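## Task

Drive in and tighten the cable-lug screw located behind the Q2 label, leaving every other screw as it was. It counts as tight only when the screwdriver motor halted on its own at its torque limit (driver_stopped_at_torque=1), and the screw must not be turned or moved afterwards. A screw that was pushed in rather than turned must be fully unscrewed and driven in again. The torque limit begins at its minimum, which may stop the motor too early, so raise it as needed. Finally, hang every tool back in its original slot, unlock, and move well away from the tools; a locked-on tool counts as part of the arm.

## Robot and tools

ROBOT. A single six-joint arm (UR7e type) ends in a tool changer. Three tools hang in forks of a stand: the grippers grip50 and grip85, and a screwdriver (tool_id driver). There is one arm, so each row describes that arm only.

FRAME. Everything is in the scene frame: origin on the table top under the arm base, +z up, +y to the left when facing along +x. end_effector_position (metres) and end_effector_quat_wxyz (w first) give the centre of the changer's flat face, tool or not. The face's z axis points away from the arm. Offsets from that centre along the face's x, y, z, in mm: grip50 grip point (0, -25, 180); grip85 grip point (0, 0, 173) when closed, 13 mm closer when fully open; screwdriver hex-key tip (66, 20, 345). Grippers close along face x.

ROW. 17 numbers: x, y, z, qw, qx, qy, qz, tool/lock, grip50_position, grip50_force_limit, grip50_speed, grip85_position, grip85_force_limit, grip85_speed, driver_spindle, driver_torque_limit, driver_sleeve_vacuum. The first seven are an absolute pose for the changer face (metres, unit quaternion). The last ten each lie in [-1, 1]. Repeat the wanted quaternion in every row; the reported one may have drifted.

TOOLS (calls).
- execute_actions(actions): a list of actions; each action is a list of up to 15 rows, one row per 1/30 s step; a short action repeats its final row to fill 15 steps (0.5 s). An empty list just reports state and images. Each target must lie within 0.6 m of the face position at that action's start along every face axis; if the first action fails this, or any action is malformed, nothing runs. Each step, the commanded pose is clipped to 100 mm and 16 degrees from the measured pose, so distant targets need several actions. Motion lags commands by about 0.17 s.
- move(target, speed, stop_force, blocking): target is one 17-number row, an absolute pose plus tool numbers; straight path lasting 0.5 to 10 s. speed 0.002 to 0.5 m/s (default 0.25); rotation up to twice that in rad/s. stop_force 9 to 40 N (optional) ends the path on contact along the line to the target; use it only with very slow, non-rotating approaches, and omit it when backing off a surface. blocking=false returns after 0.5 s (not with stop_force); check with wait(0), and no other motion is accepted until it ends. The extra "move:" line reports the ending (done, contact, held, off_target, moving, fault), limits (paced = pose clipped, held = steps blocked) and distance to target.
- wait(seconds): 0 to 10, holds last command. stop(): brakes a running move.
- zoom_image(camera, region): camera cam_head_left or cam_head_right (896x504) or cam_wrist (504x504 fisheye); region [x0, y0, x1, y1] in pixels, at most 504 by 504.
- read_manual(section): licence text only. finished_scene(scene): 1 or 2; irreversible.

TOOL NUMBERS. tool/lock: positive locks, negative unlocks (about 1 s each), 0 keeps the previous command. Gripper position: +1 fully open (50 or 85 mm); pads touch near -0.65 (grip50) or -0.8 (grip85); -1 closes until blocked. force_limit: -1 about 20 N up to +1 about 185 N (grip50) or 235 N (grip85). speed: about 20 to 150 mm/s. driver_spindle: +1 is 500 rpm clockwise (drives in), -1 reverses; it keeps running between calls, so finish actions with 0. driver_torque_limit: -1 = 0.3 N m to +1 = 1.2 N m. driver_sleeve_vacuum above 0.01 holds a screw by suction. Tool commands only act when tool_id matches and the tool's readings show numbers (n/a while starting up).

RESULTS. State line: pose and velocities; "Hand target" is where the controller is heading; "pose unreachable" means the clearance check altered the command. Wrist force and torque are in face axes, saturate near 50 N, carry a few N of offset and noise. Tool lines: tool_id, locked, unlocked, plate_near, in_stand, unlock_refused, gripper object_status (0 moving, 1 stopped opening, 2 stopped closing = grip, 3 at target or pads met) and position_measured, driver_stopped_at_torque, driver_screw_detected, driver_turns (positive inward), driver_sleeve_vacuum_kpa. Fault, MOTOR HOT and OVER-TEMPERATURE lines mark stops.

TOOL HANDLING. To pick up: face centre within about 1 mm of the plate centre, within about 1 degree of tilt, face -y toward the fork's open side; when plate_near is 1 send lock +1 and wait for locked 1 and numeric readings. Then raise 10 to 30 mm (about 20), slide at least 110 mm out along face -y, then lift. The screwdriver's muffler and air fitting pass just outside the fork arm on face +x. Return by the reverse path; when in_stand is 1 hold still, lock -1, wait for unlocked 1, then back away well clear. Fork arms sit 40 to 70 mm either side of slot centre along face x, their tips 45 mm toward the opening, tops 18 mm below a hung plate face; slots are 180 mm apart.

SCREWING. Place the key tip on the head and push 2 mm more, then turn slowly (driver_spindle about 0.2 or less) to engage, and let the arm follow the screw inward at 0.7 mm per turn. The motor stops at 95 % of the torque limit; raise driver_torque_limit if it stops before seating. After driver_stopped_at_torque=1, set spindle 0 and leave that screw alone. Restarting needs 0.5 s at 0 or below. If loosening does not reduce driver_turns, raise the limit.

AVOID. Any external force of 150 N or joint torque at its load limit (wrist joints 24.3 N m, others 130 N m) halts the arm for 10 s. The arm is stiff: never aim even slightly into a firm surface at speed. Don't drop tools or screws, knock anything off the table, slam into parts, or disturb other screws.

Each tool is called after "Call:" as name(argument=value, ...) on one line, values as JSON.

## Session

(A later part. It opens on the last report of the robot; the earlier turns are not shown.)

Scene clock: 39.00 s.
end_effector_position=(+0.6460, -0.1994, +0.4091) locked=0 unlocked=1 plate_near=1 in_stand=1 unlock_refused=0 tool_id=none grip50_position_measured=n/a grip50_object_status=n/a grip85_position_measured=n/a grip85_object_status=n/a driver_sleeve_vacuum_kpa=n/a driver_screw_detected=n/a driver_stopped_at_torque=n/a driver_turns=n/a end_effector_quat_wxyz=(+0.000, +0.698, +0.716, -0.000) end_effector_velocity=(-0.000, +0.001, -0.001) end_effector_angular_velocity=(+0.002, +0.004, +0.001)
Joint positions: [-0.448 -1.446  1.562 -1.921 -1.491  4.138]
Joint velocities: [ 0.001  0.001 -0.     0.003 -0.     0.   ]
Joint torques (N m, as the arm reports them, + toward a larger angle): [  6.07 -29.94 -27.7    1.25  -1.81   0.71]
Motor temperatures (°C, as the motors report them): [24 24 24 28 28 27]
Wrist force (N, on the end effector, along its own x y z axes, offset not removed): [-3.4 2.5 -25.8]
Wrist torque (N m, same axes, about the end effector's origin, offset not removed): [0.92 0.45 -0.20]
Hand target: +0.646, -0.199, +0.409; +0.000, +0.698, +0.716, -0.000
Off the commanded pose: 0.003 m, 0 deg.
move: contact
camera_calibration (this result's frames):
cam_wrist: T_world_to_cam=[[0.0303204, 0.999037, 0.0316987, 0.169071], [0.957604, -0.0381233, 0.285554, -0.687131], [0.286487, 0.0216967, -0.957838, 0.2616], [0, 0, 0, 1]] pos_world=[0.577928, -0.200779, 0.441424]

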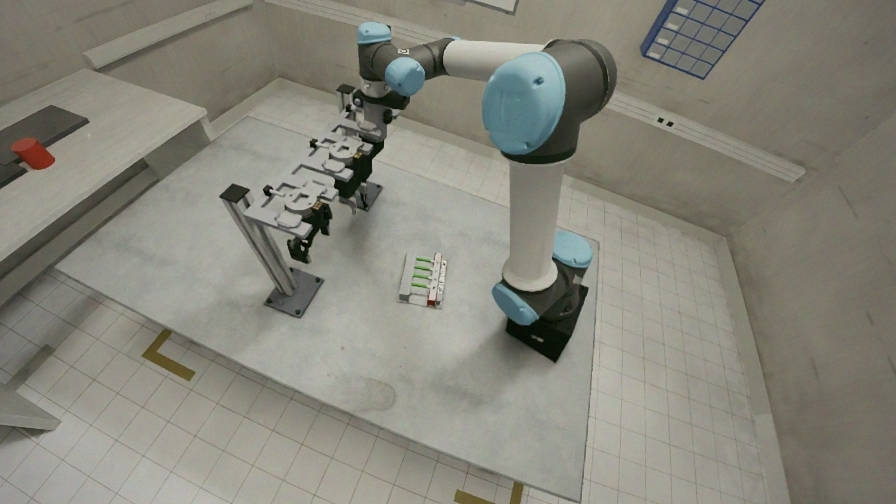

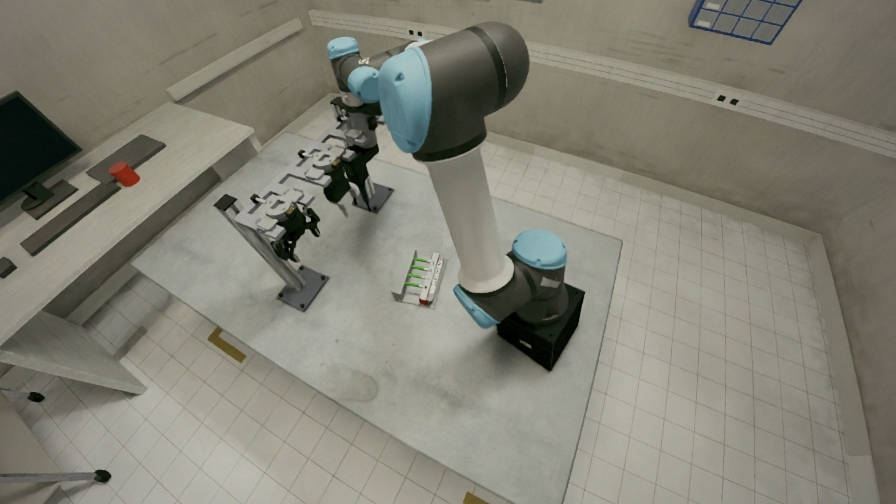

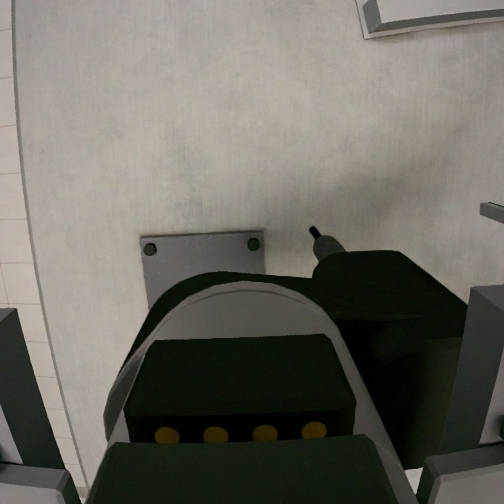

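Call:
execute_actions(actions=[[[0.646,-0.1994,0.4093,0,0.6978,0.7163,0,1,0,0,0,0,0,0,0,-1,0]],[[0.646,-0.1994,0.4093,0,0.6978,0.7163,0,1,0,0,0,0,0,0,0,-1,0]],[[0.646,-0.1994,0.4093,0,0.6978,0.7163,0,1,0,0,0,0,0,0,0,-1,0]]])

Call:
move(target=[0.646,-0.1994,0.4293,0,0.6978,0.7163,0,0,0,0,0,0,0,0,0,-1,0], speed=0.03)

Call:
move(target=[0.518,-0.2027,0.4293,0,0.6978,0.7163,0,0,0,0,0,0,0,0,0,-1,0], speed=0.08)

Call:
move(target=[0.32,-0.06,0.43,0,0.7071,0.7071,0,0,0,0,0,0,0,0,0,-1,0], speed=0.2)

Call:
zoom_image(camera="cam_wrist", region=[190, 150, 390, 290])

Scene clock: 47.27 s.
end_effector_position=(+0.6460, -0.1994, +0.4094) locked=1 unlocked=0 plate_near=1 in_stand=1 unlock_refused=0 tool_id=driver grip50_position_measured=n/a grip50_object_status=n/a grip85_position_measured=n/a grip85_object_status=n/a driver_sleeve_vacuum_kpa=n/a driver_screw_detected=n/a driver_stopped_at_torque=n/a driver_turns=n/a end_effector_quat_wxyz=(+0.000, +0.698, +0.716, +0.000) end_effector_velocity=(+0.000, +0.000, +0.001) end_effector_angular_velocity=(-0.001, -0.001, +0.000)
Joint positions: [-0.448 -1.446  1.561 -1.92  -1.491  4.138]
Joint velocities: [ 0.001 -0.001 -0.    -0.    -0.     0.001]
Joint torques (N m, as the arm reports them, + toward a larger angle): [ -1.6  -31.08 -16.87  -5.77   1.98  -0.88]
Motor temperatures (°C, as the motors report them): [24 24 24 28 28 27]
Wrist force (N, on the end effector, along its own x y z axes, offset not removed): [-3.2 -3.3 -31.3]
Wrist torque (N m, same axes, about the end effector's origin, offset not removed): [0.64 2.04 -0.31]
Hand target: +0.646, -0.199, +0.409; -0.000, +0.698, +0.716, -0.000
Off the commanded pose: 0.000 m, 0 deg.
camera_calibration (this result's frames):
cam_wrist: T_world_to_cam=[[0.030288, 0.99904, 0.0316436, 0.169146], [0.957558, -0.0380801, 0.285713, -0.687327], [0.286644, 0.0216469, -0.957793, 0.261761], [0, 0, 0, 1]] pos_world=[0.578, -0.200824, 0.441739]

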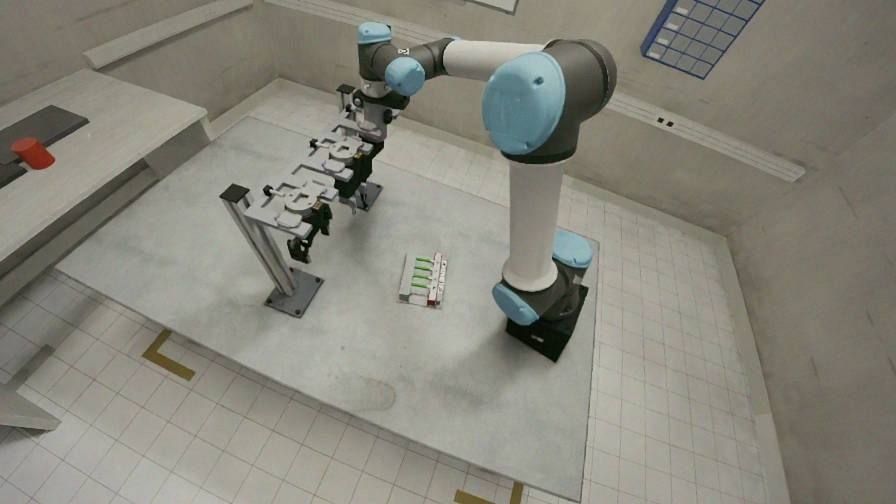

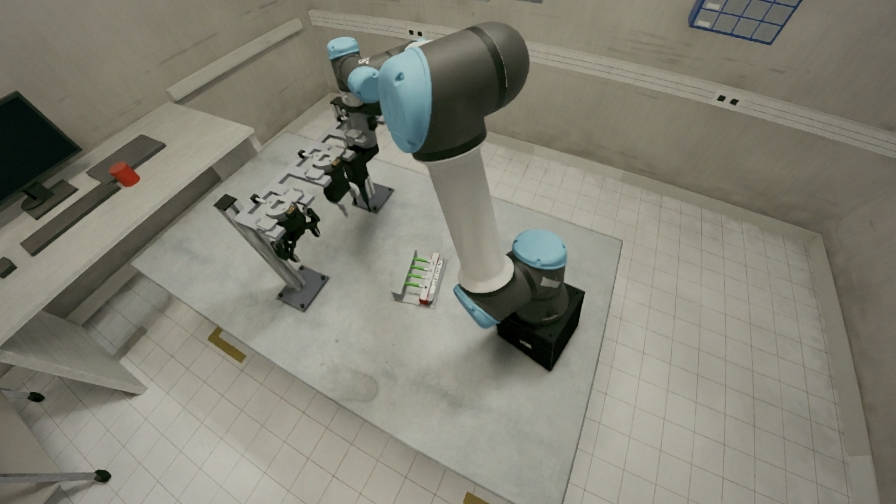

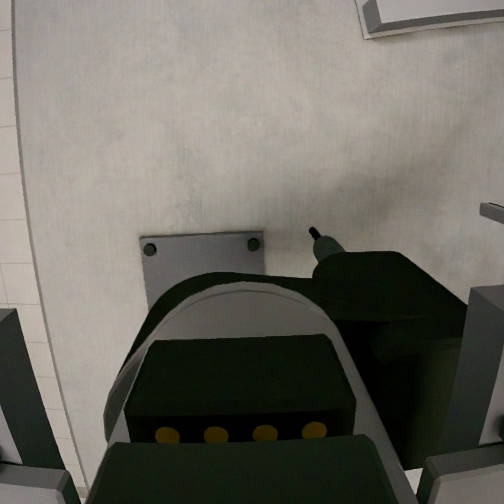

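Scene clock: 48.27 s.
end_effector_position=(+0.6460, -0.1994, +0.4291) locked=1 unlocked=0 plate_near=1 in_stand=0 unlock_refused=0 tool_id=driver grip50_position_measured=n/a grip50_object_status=n/a grip85_position_measured=n/a grip85_object_status=n/a driver_sleeve_vacuum_kpa=0 driver_screw_detected=0 driver_stopped_at_torque=0 driver_turns=0.00 end_effector_quat_wxyz=(+0.000, +0.698, +0.716, +0.000) end_effector_velocity=(+0.000, +0.001, +0.004) end_effector_angular_velocity=(-0.002, -0.003, +0.003)
Joint positions: [-0.451 -1.461  1.53  -1.873 -1.49   4.135]
Joint velocities: [ 0.001 -0.004 -0.003  0.003  0.    -0.002]
Joint torques (N m, as the arm reports them, + toward a larger angle): [ -7.21 -69.24 -55.29  -3.67   2.99  -1.28]
Motor temperatures (°C, as the motors report them): [24 24 24 28 28 27]
Wrist force (N, on the end effector, along its own x y z axes, offset not removed): [-0.9 1.8 0.6]
Wrist torque (N m, same axes, about the end effector's origin, offset not removed): [0.18 0.11 0.10]
Hand target: +0.646, -0.199, +0.429; +0.000, +0.698, +0.716, +0.000
Off the commanded pose: 0.000 m, 0 deg.
move: done
camera_calibration (this result's frames):
cam_wrist: T_world_to_cam=[[0.0303153, 0.999035, 0.0317781, 0.16845], [0.957619, -0.03814, 0.285502, -0.692923], [0.286438, 0.0217762, -0.957851, 0.280822], [0, 0, 0, 1]] pos_world=[0.578012, -0.200831, 0.461464]

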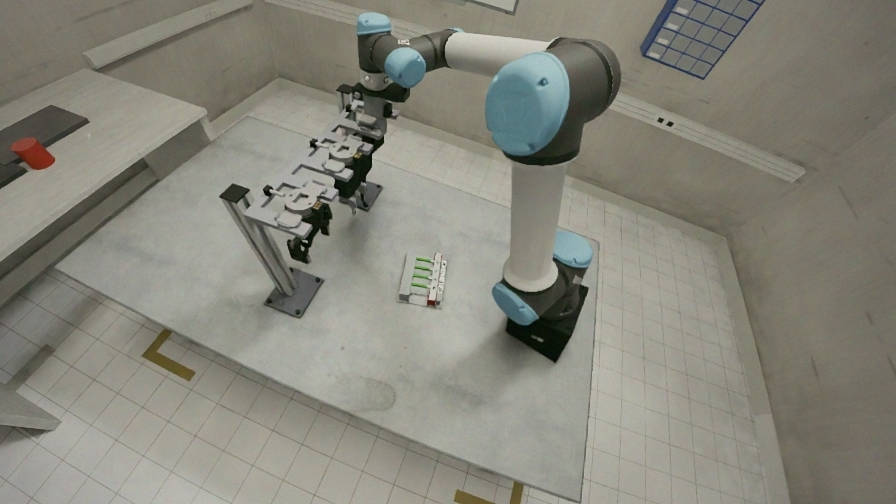

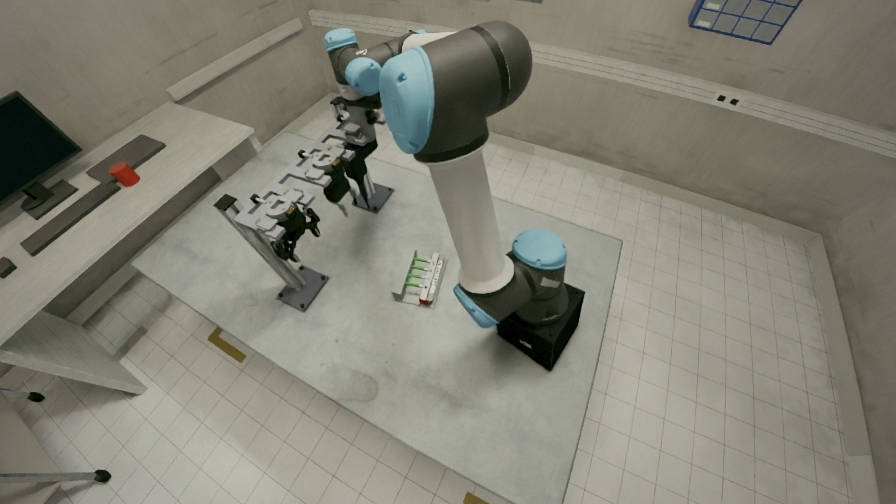

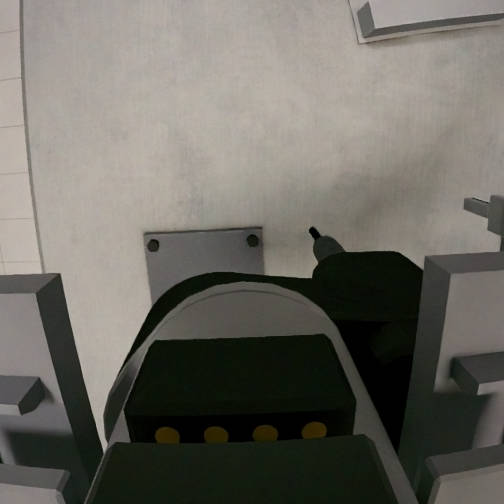

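Scene clock: 50.27 s.
end_effector_position=(+0.5182, -0.2026, +0.4295) locked=1 unlocked=0 plate_near=1 in_stand=0 unlock_refused=0 tool_id=driver grip50_position_measured=n/a grip50_object_status=n/a grip85_position_measured=n/a grip85_object_status=n/a driver_sleeve_vacuum_kpa=0 driver_screw_detected=0 driver_stopped_at_torque=0 driver_turns=0.00 end_effector_quat_wxyz=(+0.000, +0.698, +0.716, +0.000) end_effector_velocity=(-0.002, +0.000, -0.000) end_effector_angular_velocity=(+0.001, +0.000, +0.001)
Joint positions: [-0.615 -1.738  1.87  -1.921 -1.453  3.975]
Joint velocities: [-0.003 -0.004  0.006 -0.     0.001 -0.004]
Joint torques (N m, as the arm reports them, + toward a larger angle): [ -7.83 -50.79 -26.46  -3.72   2.79  -1.36]
Motor temperatures (°C, as the motors report them): [24 24 24 28 28 27]
Wrist force (N, on the end effector, along its own x y z axes, offset not removed): [-0.6 -1.5 2.5]
Wrist torque (N m, same axes, about the end effector's origin, offset not removed): [-0.07 -0.16 0.00]
Hand target: +0.518, -0.203, +0.430; -0.000, +0.698, +0.716, +0.000
Off the commanded pose: 0.000 m, 0 deg.
move: done
camera_calibration (this result's frames):
cam_wrist: T_world_to_cam=[[0.0303892, 0.999025, 0.0320373, 0.175337], [0.957519, -0.0382924, 0.285816, -0.570828], [0.286764, 0.0219906, -0.957749, 0.317688], [0, 0, 0, 1]] pos_world=[0.450149, -0.204011, 0.4618]

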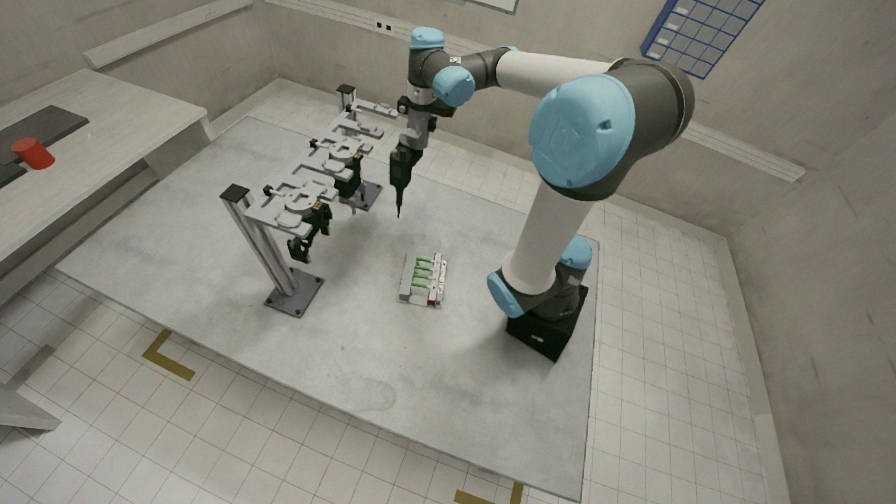

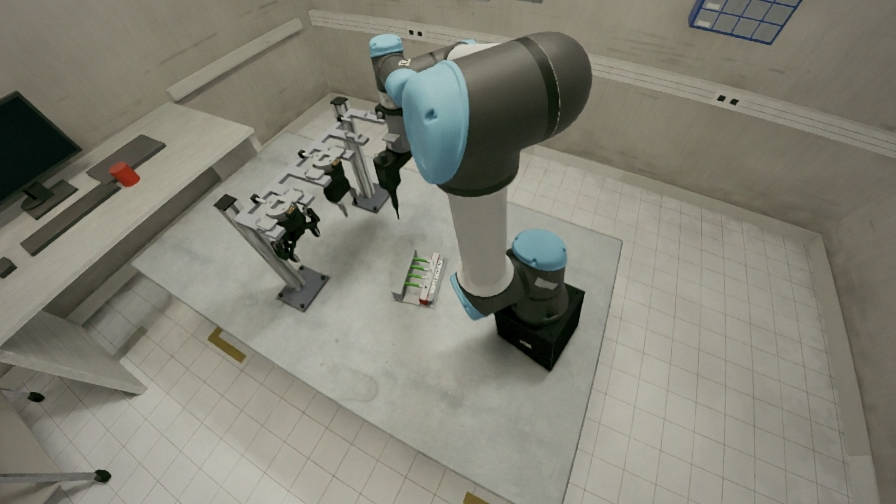

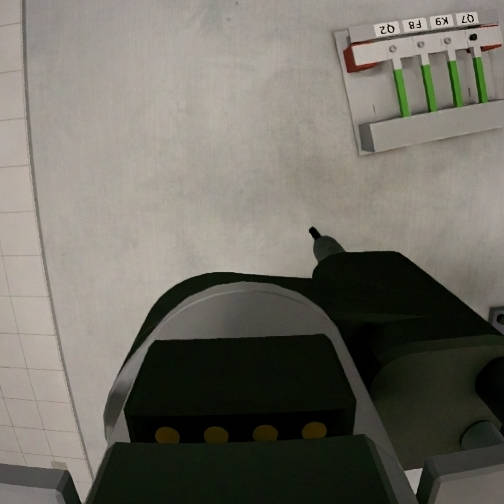

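Scene clock: 52.10 s.
end_effector_position=(+0.3203, -0.0600, +0.4303) locked=1 unlocked=0 plate_near=1 in_stand=0 unlock_refused=0 tool_id=driver grip50_position_measured=n/a grip50_object_status=n/a grip85_position_measured=n/a grip85_object_status=n/a driver_sleeve_vacuum_kpa=0 driver_screw_detected=0 driver_stopped_at_torque=0 driver_turns=0.00 end_effector_quat_wxyz=(-0.000, +0.707, +0.707, +0.000) end_effector_velocity=(-0.002, +0.001, +0.000) end_effector_angular_velocity=(+0.002, +0.001, +0.001)
Joint positions: [-0.738 -2.439  2.337 -1.67  -1.427  3.879]
Joint velocities: [-0.005 -0.006  0.001  0.008  0.002 -0.007]
Joint torques (N m, as the arm reports them, + toward a larger angle): [ -3.2  -14.88 -27.37  -3.35   2.94  -1.41]
Motor temperatures (°C, as the motors report them): [24 24 24 28 28 27]
Wrist force (N, on the end effector, along its own x y z axes, offset not removed): [-1.2 -0.5 -1.4]
Wrist torque (N m, same axes, about the end effector's origin, offset not removed): [-0.02 0.07 -0.21]
Hand target: +0.320, -0.060, +0.430; -0.000, +0.707, +0.707, +0.000
Off the commanded pose: 0.000 m, 0 deg.
move: done
camera_calibration (this result's frames):
cam_wrist: T_world_to_cam=[[0.0565151, 0.99789, 0.0319779, 0.0304092], [0.956247, -0.0633098, 0.28563, -0.377161], [0.287051, 0.0144363, -0.957806, 0.371518], [0, 0, 0, 1]] pos_world=[0.252295, -0.0595863, 0.462599]

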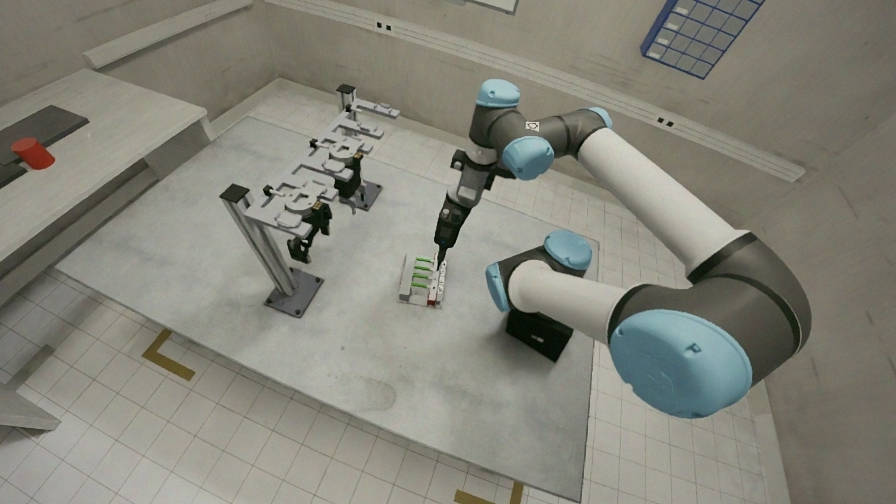

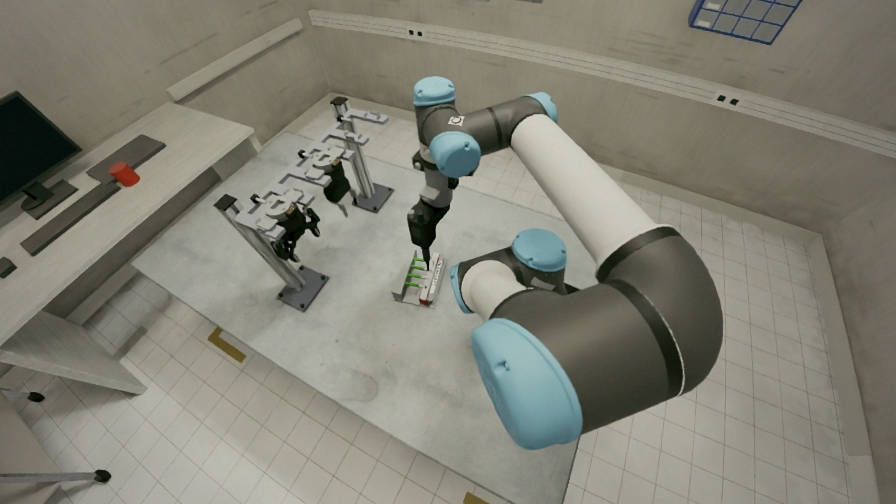

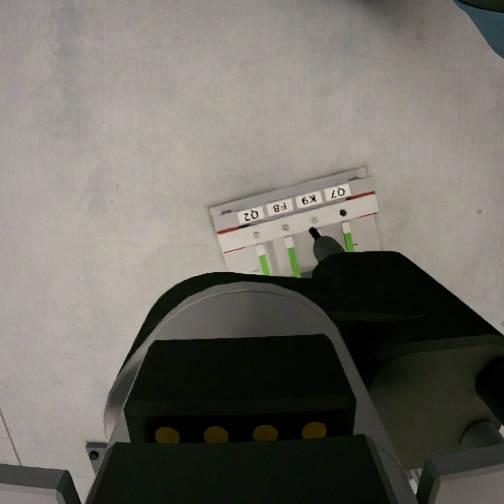

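Region (190, 150, 390, 290) of cam_wrist's 504x504 image, scaled by 2.520, with more detail than that image has; it fills the top 353 rows of this view, and the rest is white.

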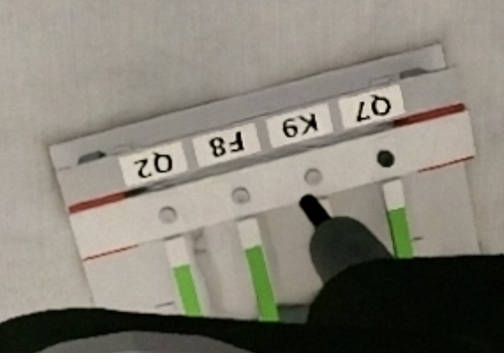

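Call:
move(target=[0.332,-0.114,0.40,0,0.7071,0.7071,0,0,0,0,0,0,0,0,0,-1,0], speed=0.08)

Call:
zoom_image(camera="cam_wrist", region=[285, 200, 370, 250])

Scene clock: 57.40 s.
end_effector_position=(+0.3318, -0.1138, +0.4001) locked=1 unlocked=0 plate_near=1 in_stand=0 unlock_refused=0 tool_id=driver grip50_position_measured=n/a grip50_object_status=n/a grip85_position_measured=n/a grip85_object_status=n/a driver_sleeve_vacuum_kpa=0 driver_screw_detected=0 driver_stopped_at_torque=0 driver_turns=0.00 end_effector_quat_wxyz=(+0.000, +0.707, +0.707, +0.000) end_effector_velocity=(+0.001, -0.002, -0.001) end_effector_angular_velocity=(+0.001, +0.001, -0.001)
Joint positions: [-0.848 -2.31   2.365 -1.811 -1.406  3.77 ]
Joint velocities: [-0.003  0.008 -0.    -0.006  0.    -0.003]
Joint torques (N m, as the arm reports them, + toward a larger angle): [ -5.3    1.48 -26.66  -6.88   2.89  -1.45]
Motor temperatures (°C, as the motors report them): [24 24 24 28 28 27]
Wrist force (N, on the end effector, along its own x y z axes, offset not removed): [-1.1 1.3 0.4]
Wrist torque (N m, same axes, about the end effector's origin, offset not removed): [0.18 -0.04 -0.09]
Hand target: +0.332, -0.114, +0.400; +0.000, +0.707, +0.707, +0.000
Off the commanded pose: 0.000 m, 0 deg.
move: done
camera_calibration (this result's frames):
cam_wrist: T_world_to_cam=[[0.0564866, 0.997891, 0.0319903, 0.0844255], [0.956231, -0.0632869, 0.285686, -0.38292], [0.287108, 0.0144527, -0.957789, 0.340033], [0, 0, 0, 1]] pos_world=[0.263765, -0.113396, 0.432374]

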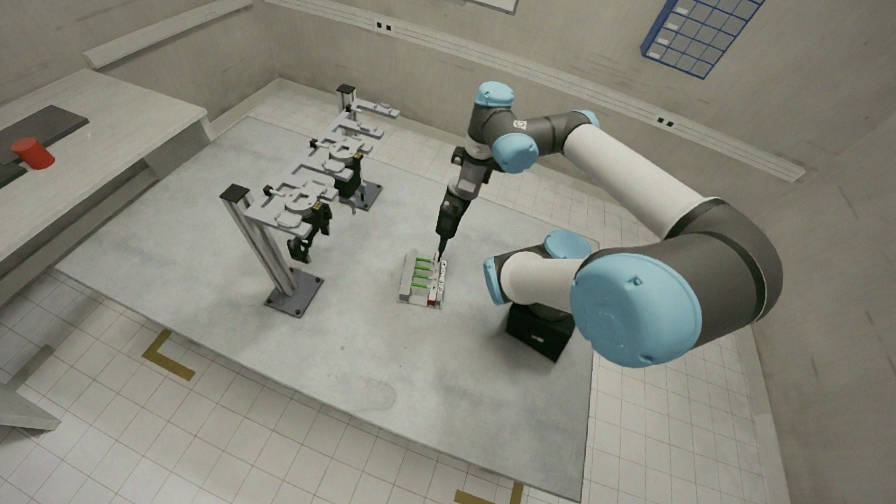

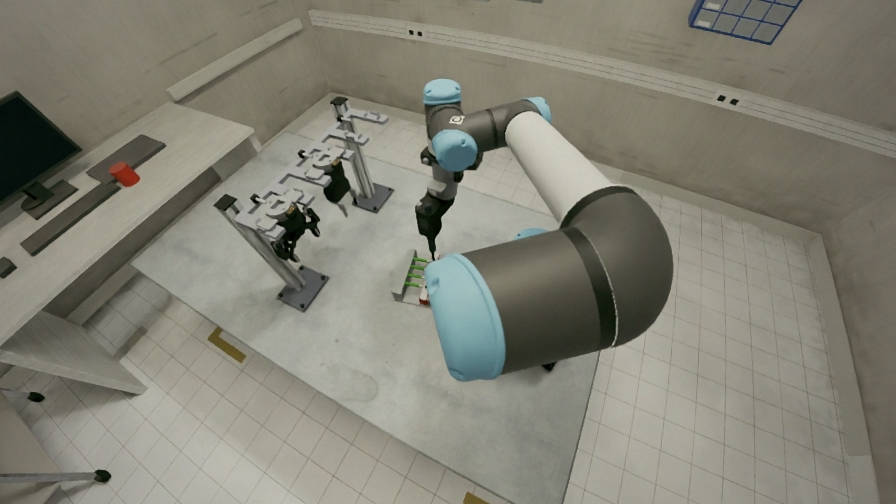

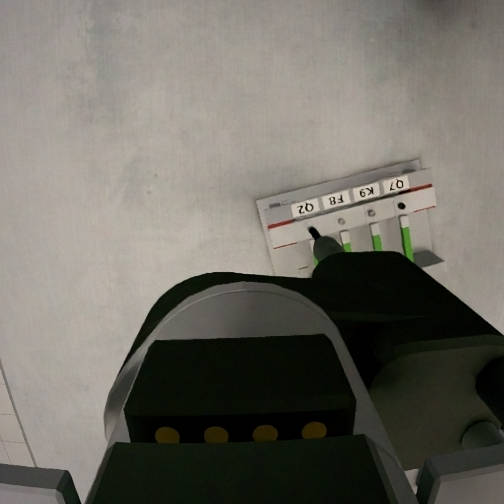

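Region (285, 200, 370, 250) of cam_wrist's 504x504 image, scaled by 5.929, with more detail than that image has; it fills the top 296 rows of this view, and the rest is white.

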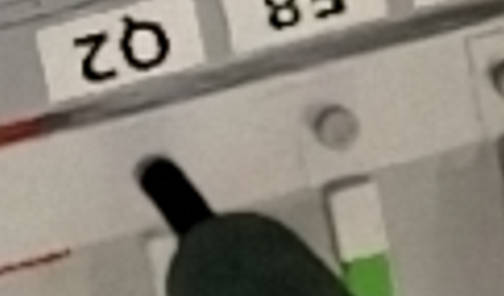

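Call:
move(target=[0.3328,-0.1136,0.3935,0,0.7071,0.7071,0,0,0,0,0,0,0,0,0,-1,0], speed=0.02)

Call:
zoom_image(camera="cam_wrist", region=[290, 195, 390, 250])

Call:
zoom_image(camera="cam_head_left", region=[420, 245, 460, 285])

Scene clock: 62.53 s.
end_effector_position=(+0.3328, -0.1136, +0.3937) locked=1 unlocked=0 plate_near=1 in_stand=0 unlock_refused=0 tool_id=driver grip50_position_measured=n/a grip50_object_status=n/a grip85_position_measured=n/a grip85_object_status=n/a driver_sleeve_vacuum_kpa=0 driver_screw_detected=0 driver_stopped_at_torque=0 driver_turns=0.00 end_effector_quat_wxyz=(-0.000, +0.707, +0.707, +0.000) end_effector_velocity=(+0.000, -0.000, -0.002) end_effector_angular_velocity=(-0.000, +0.001, -0.002)
Joint positions: [-0.839 -2.299  2.377 -1.836 -1.408  3.779]
Joint velocities: [ 0.002  0.004  0.004 -0.008 -0.001  0.004]
Joint torques (N m, as the arm reports them, + toward a larger angle): [ 10.83   0.5  -26.9   -6.83  -1.38   1.46]
Motor temperatures (°C, as the motors report them): [24 24 24 28 28 27]
Wrist force (N, on the end effector, along its own x y z axes, offset not removed): [-3.5 4.5 0.0]
Wrist torque (N m, same axes, about the end effector's origin, offset not removed): [0.16 0.24 -0.26]
Hand target: +0.333, -0.114, +0.394; -0.000, +0.707, +0.707, -0.000
Off the commanded pose: 0.000 m, 0 deg.
move: done
camera_calibration (this result's frames):
cam_wrist: T_world_to_cam=[[0.0564353, 0.9979, 0.0317939, 0.0845037], [0.9563, -0.0631783, 0.285479, -0.381913], [0.286889, 0.0142934, -0.957857, 0.333728], [0, 0, 0, 1]] pos_world=[0.264712, -0.113225, 0.426005]

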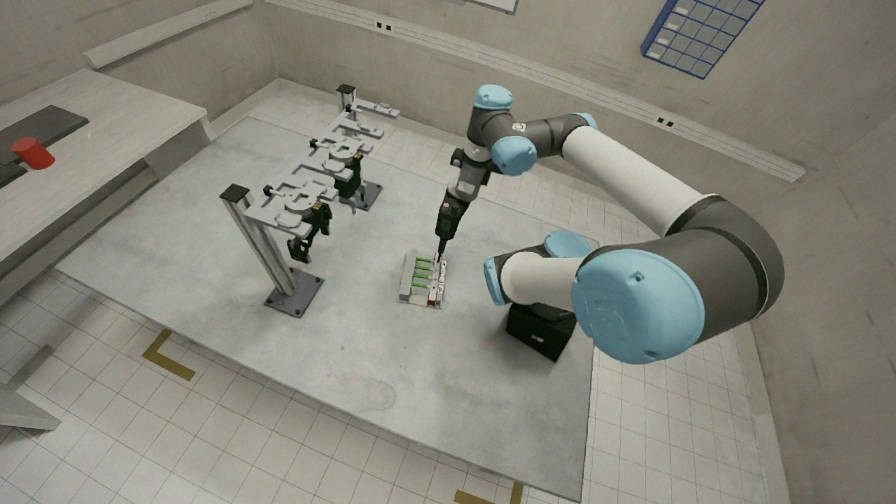

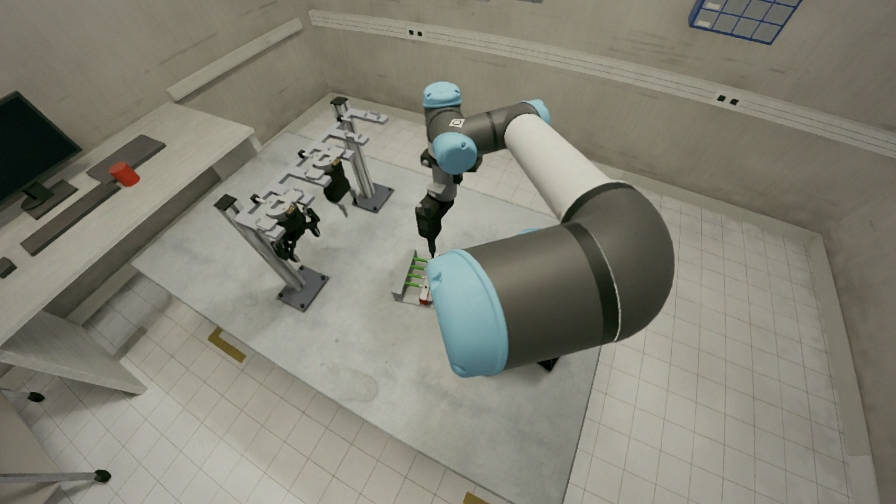

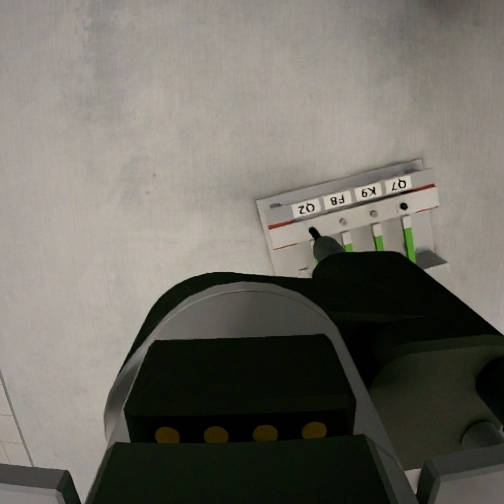

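Region (290, 195, 390, 250) of cam_wrist's 504x504 image, scaled by 5.040, with more detail than that image has; it fills the top 277 rows of this view, and the rest is white.

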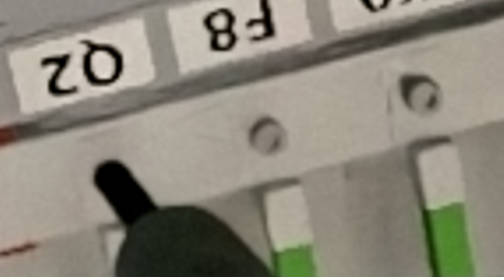

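Region (420, 245, 460, 285) of cam_head_left's 896x504 image, scaled by 12.600, with more detail than that image has.

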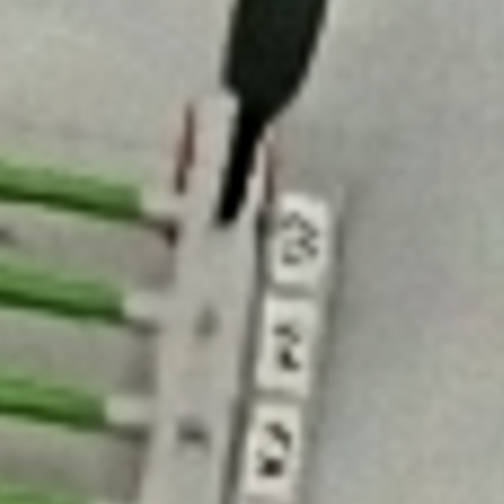

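Call:
execute_actions(actions=[[[0.3334,-0.1128,0.3935,0,0.7071,0.7071,0,0,0,0,0,0,0,0,0,1,0]],[[0.3334,-0.1128,0.3935,0,0.7071,0.7071,0,0,0,0,0,0,0,0,0,1,0]]])

Call:
zoom_image(camera="cam_wrist", region=[270,190,400,260])

Scene clock: 74.00 s.
end_effector_position=(+0.3334, -0.1128, +0.3935) locked=1 unlocked=0 plate_near=1 in_stand=0 unlock_refused=0 tool_id=driver grip50_position_measured=n/a grip50_object_status=n/a grip85_position_measured=n/a grip85_object_status=n/a driver_sleeve_vacuum_kpa=0 driver_screw_detected=0 driver_stopped_at_torque=0 driver_turns=0.00 end_effector_quat_wxyz=(-0.000, +0.707, +0.707, +0.000) end_effector_velocity=(-0.000, +0.000, -0.000) end_effector_angular_velocity=(+0.001, +0.000, +0.000)
Joint positions: [-0.834 -2.297  2.377 -1.838 -1.409  3.784]
Joint velocities: [ 0.001  0.     0.001 -0.    -0.     0.001]
Joint torques (N m, as the arm reports them, + toward a larger angle): [ 11.84   0.38 -55.13  -6.89  -1.55   1.21]
Motor temperatures (°C, as the motors report them): [24 24 24 28 28 27]
Wrist force (N, on the end effector, along its own x y z axes, offset not removed): [-2.9 1.3 -0.7]
Wrist torque (N m, same axes, about the end effector's origin, offset not removed): [0.28 0.03 0.04]
Hand target: +0.333, -0.113, +0.393; -0.000, +0.707, +0.707, -0.000
Off the commanded pose: 0.000 m, 0 deg.
camera_calibration (this result's frames):
cam_wrist: T_world_to_cam=[[0.0564397, 0.9979, 0.0317836, 0.0836836], [0.956298, -0.0631796, 0.285485, -0.382429], [0.286894, 0.0142819, -0.957856, 0.333342], [0, 0, 0, 1]] pos_world=[0.265359, -0.11243, 0.425812]

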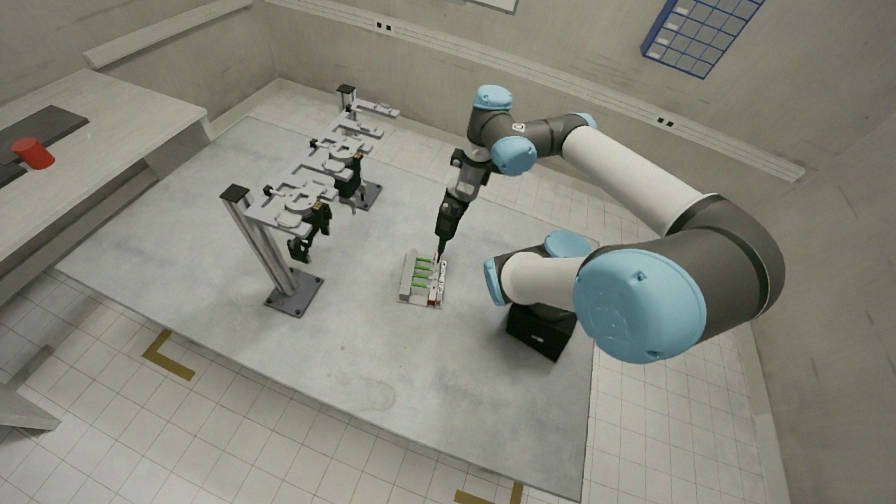

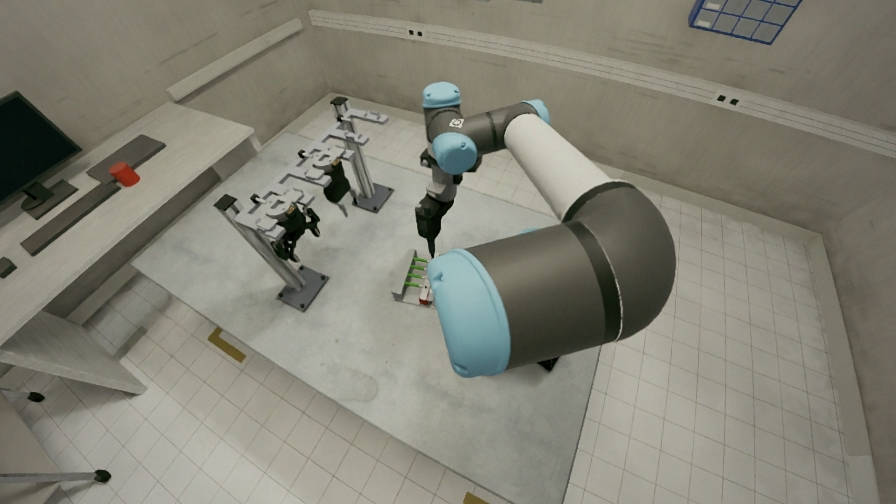

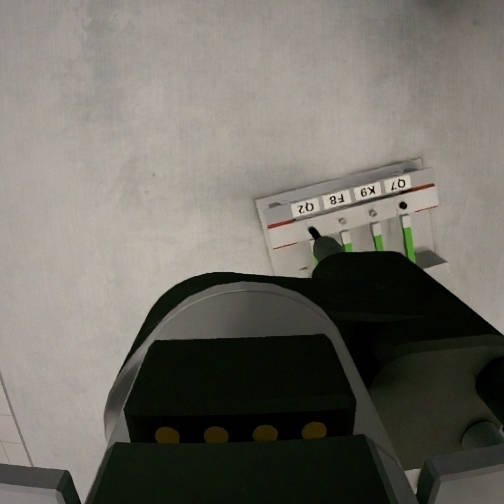

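Region (270, 190, 400, 260) of cam_wrist's 504x504 image, scaled by 3.877, with more detail than that image has; it fills the top 271 rows of this view, and the rest is white.

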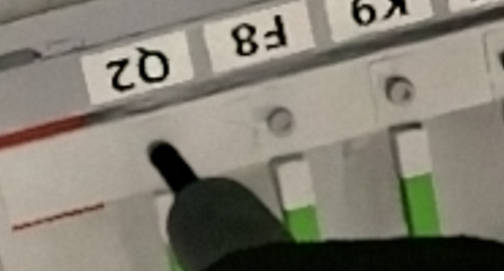

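Call:
execute_actions(actions=[[[0.3334,-0.1128,0.3915,0,0.7071,0.7071,0,0,0,0,0,0,0,0,0,1,0]],[[0.3334,-0.1128,0.390,0,0.7071,0.7071,0,0,0,0,0,0,0,0,0,1,0]],[[0.3334,-0.1128,0.3885,0,0.7071,0.7071,0,0,0,0,0,0,0,0,0,1,0]]])

Call:
zoom_image(camera="cam_wrist", region=[270,190,400,260])

Scene clock: 79.47 s.
end_effector_position=(+0.3334, -0.1128, +0.3885) locked=1 unlocked=0 plate_near=1 in_stand=0 unlock_refused=0 tool_id=driver grip50_position_measured=n/a grip50_object_status=n/a grip85_position_measured=n/a grip85_object_status=n/a driver_sleeve_vacuum_kpa=0 driver_screw_detected=0 driver_stopped_at_torque=0 driver_turns=0.00 end_effector_quat_wxyz=(+0.000, +0.707, +0.707, -0.000) end_effector_velocity=(-0.000, +0.000, -0.000) end_effector_angular_velocity=(+0.001, +0.000, +0.001)
Joint positions: [-0.83  -2.291  2.388 -1.856 -1.41   3.788]
Joint velocities: [ 0.    -0.     0.001  0.     0.    -0.001]
Joint torques (N m, as the arm reports them, + toward a larger angle): [ 12.29   3.36 -22.04  -5.16  -2.26   1.16]
Motor temperatures (°C, as the motors report them): [24 24 24 28 28 27]
Wrist force (N, on the end effector, along its own x y z axes, offset not removed): [-3.3 3.5 -5.2]
Wrist torque (N m, same axes, about the end effector's origin, offset not removed): [-0.82 -0.23 0.17]
Hand target: +0.333, -0.113, +0.389; -0.000, +0.707, +0.707, -0.000
Off the commanded pose: 0.000 m, 0 deg.
camera_calibration (this result's frames):
cam_wrist: T_world_to_cam=[[0.0564364, 0.9979, 0.0317733, 0.083843], [0.956297, -0.0631736, 0.285492, -0.381004], [0.2869, 0.0142726, -0.957854, 0.328566], [0, 0, 0, 1]] pos_world=[0.265356, -0.112426, 0.420828]

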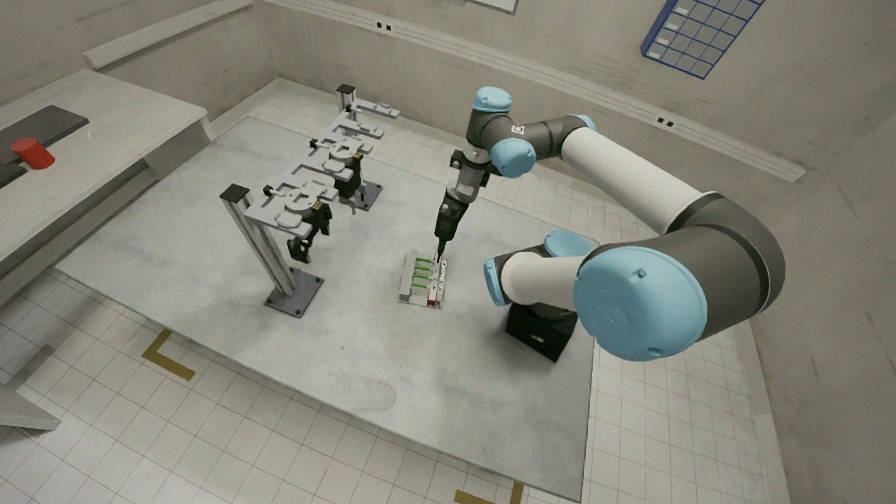

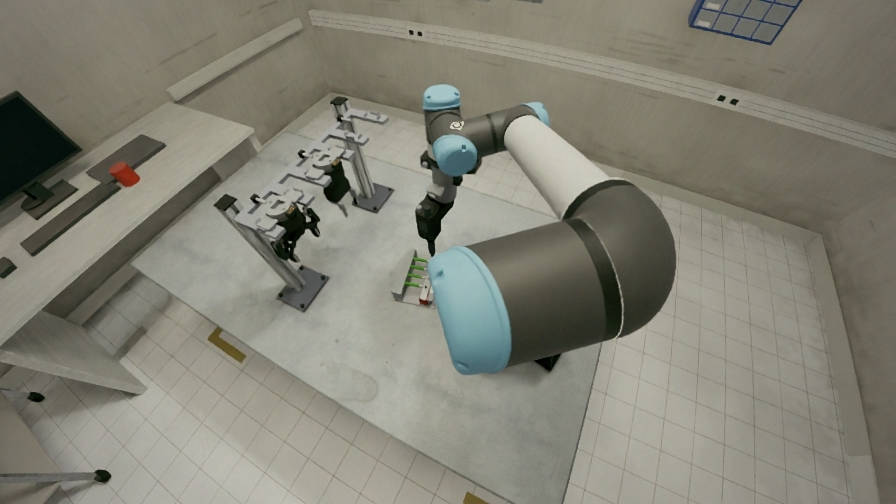

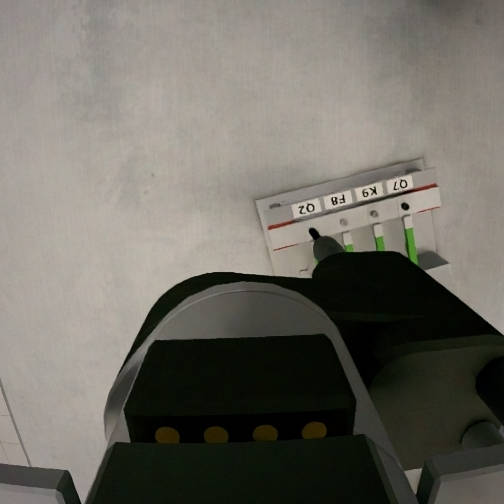

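Region (270, 190, 400, 260) of cam_wrist's 504x504 image, scaled by 3.877, with more detail than that image has; it fills the top 271 rows of this view, and the rest is white.

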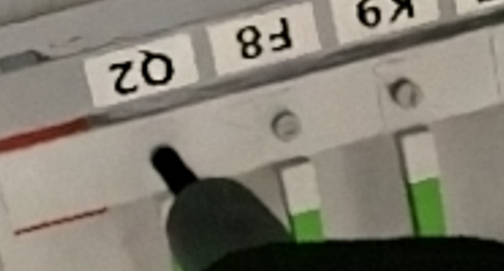

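Call:
execute_actions(actions=[[[0.3338,-0.1131,0.3880,0,0.7071,0.7071,0,0,0,0,0,0,0,0,0,1,0]],[[0.3338,-0.1131,0.3875,0,0.7071,0.7071,0,0,0,0,0,0,0.1,0,0.1,1,0]],[[0.3338,-0.1131,0.3875,0,0.7071,0.7071,0,0,0,0,0,0,0,0,0,1,0]]])

Scene clock: 87.27 s.
end_effector_position=(+0.3338, -0.1131, +0.3875) locked=1 unlocked=0 plate_near=1 in_stand=0 unlock_refused=0 tool_id=driver grip50_position_measured=n/a grip50_object_status=n/a grip85_position_measured=n/a grip85_object_status=n/a driver_sleeve_vacuum_kpa=0 driver_screw_detected=0 driver_stopped_at_torque=0 driver_turns=0.41 end_effector_quat_wxyz=(-0.000, +0.707, +0.707, -0.000) end_effector_velocity=(-0.000, -0.000, +0.000) end_effector_angular_velocity=(-0.001, -0.000, -0.001)
Joint positions: [-0.829 -2.288  2.389 -1.861 -1.41   3.789]
Joint velocities: [-0.001 -0.001  0.    -0.     0.     0.   ]
Joint torques (N m, as the arm reports them, + toward a larger angle): [ 11.77   1.55 -23.17  -6.21  -1.89   1.26]
Motor temperatures (°C, as the motors report them): [24 24 24 28 28 27]
Wrist force (N, on the end effector, along its own x y z axes, offset not removed): [-1.1 5.4 -2.9]
Wrist torque (N m, same axes, about the end effector's origin, offset not removed): [0.21 0.31 -0.28]
Hand target: +0.334, -0.113, +0.387; -0.000, +0.707, +0.707, -0.000
Off the commanded pose: 0.000 m, 0 deg.
camera_calibration (this result's frames):
cam_wrist: T_world_to_cam=[[0.0564377, 0.9979, 0.031775, 0.0841541], [0.956297, -0.0631753, 0.285492, -0.381119], [0.2869, 0.0142738, -0.957854, 0.327485], [0, 0, 0, 1]] pos_world=[0.265759, -0.112729, 0.419815]

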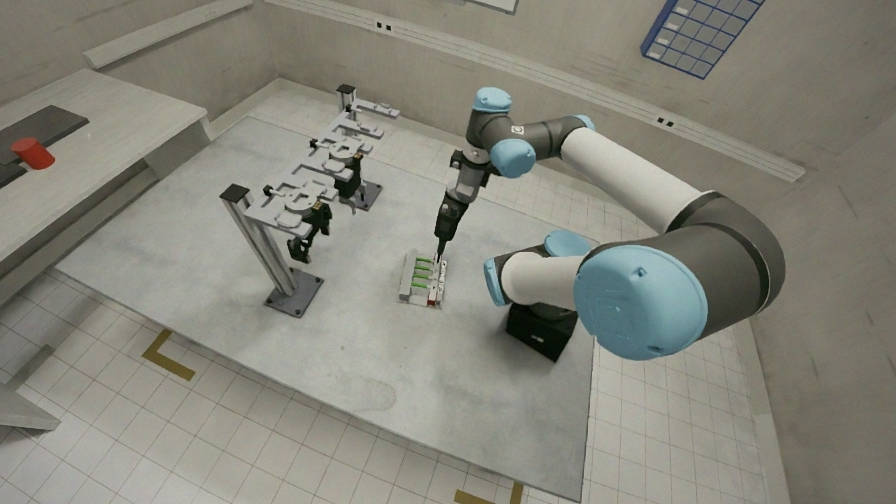

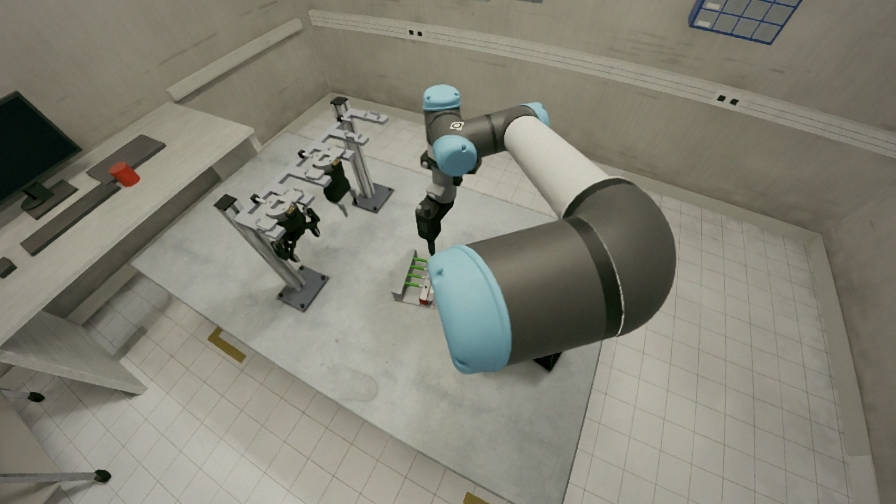

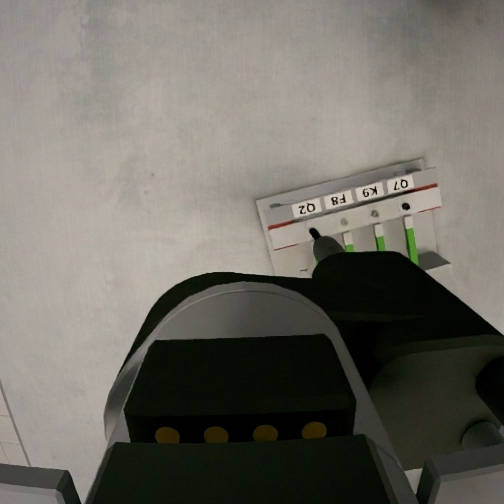

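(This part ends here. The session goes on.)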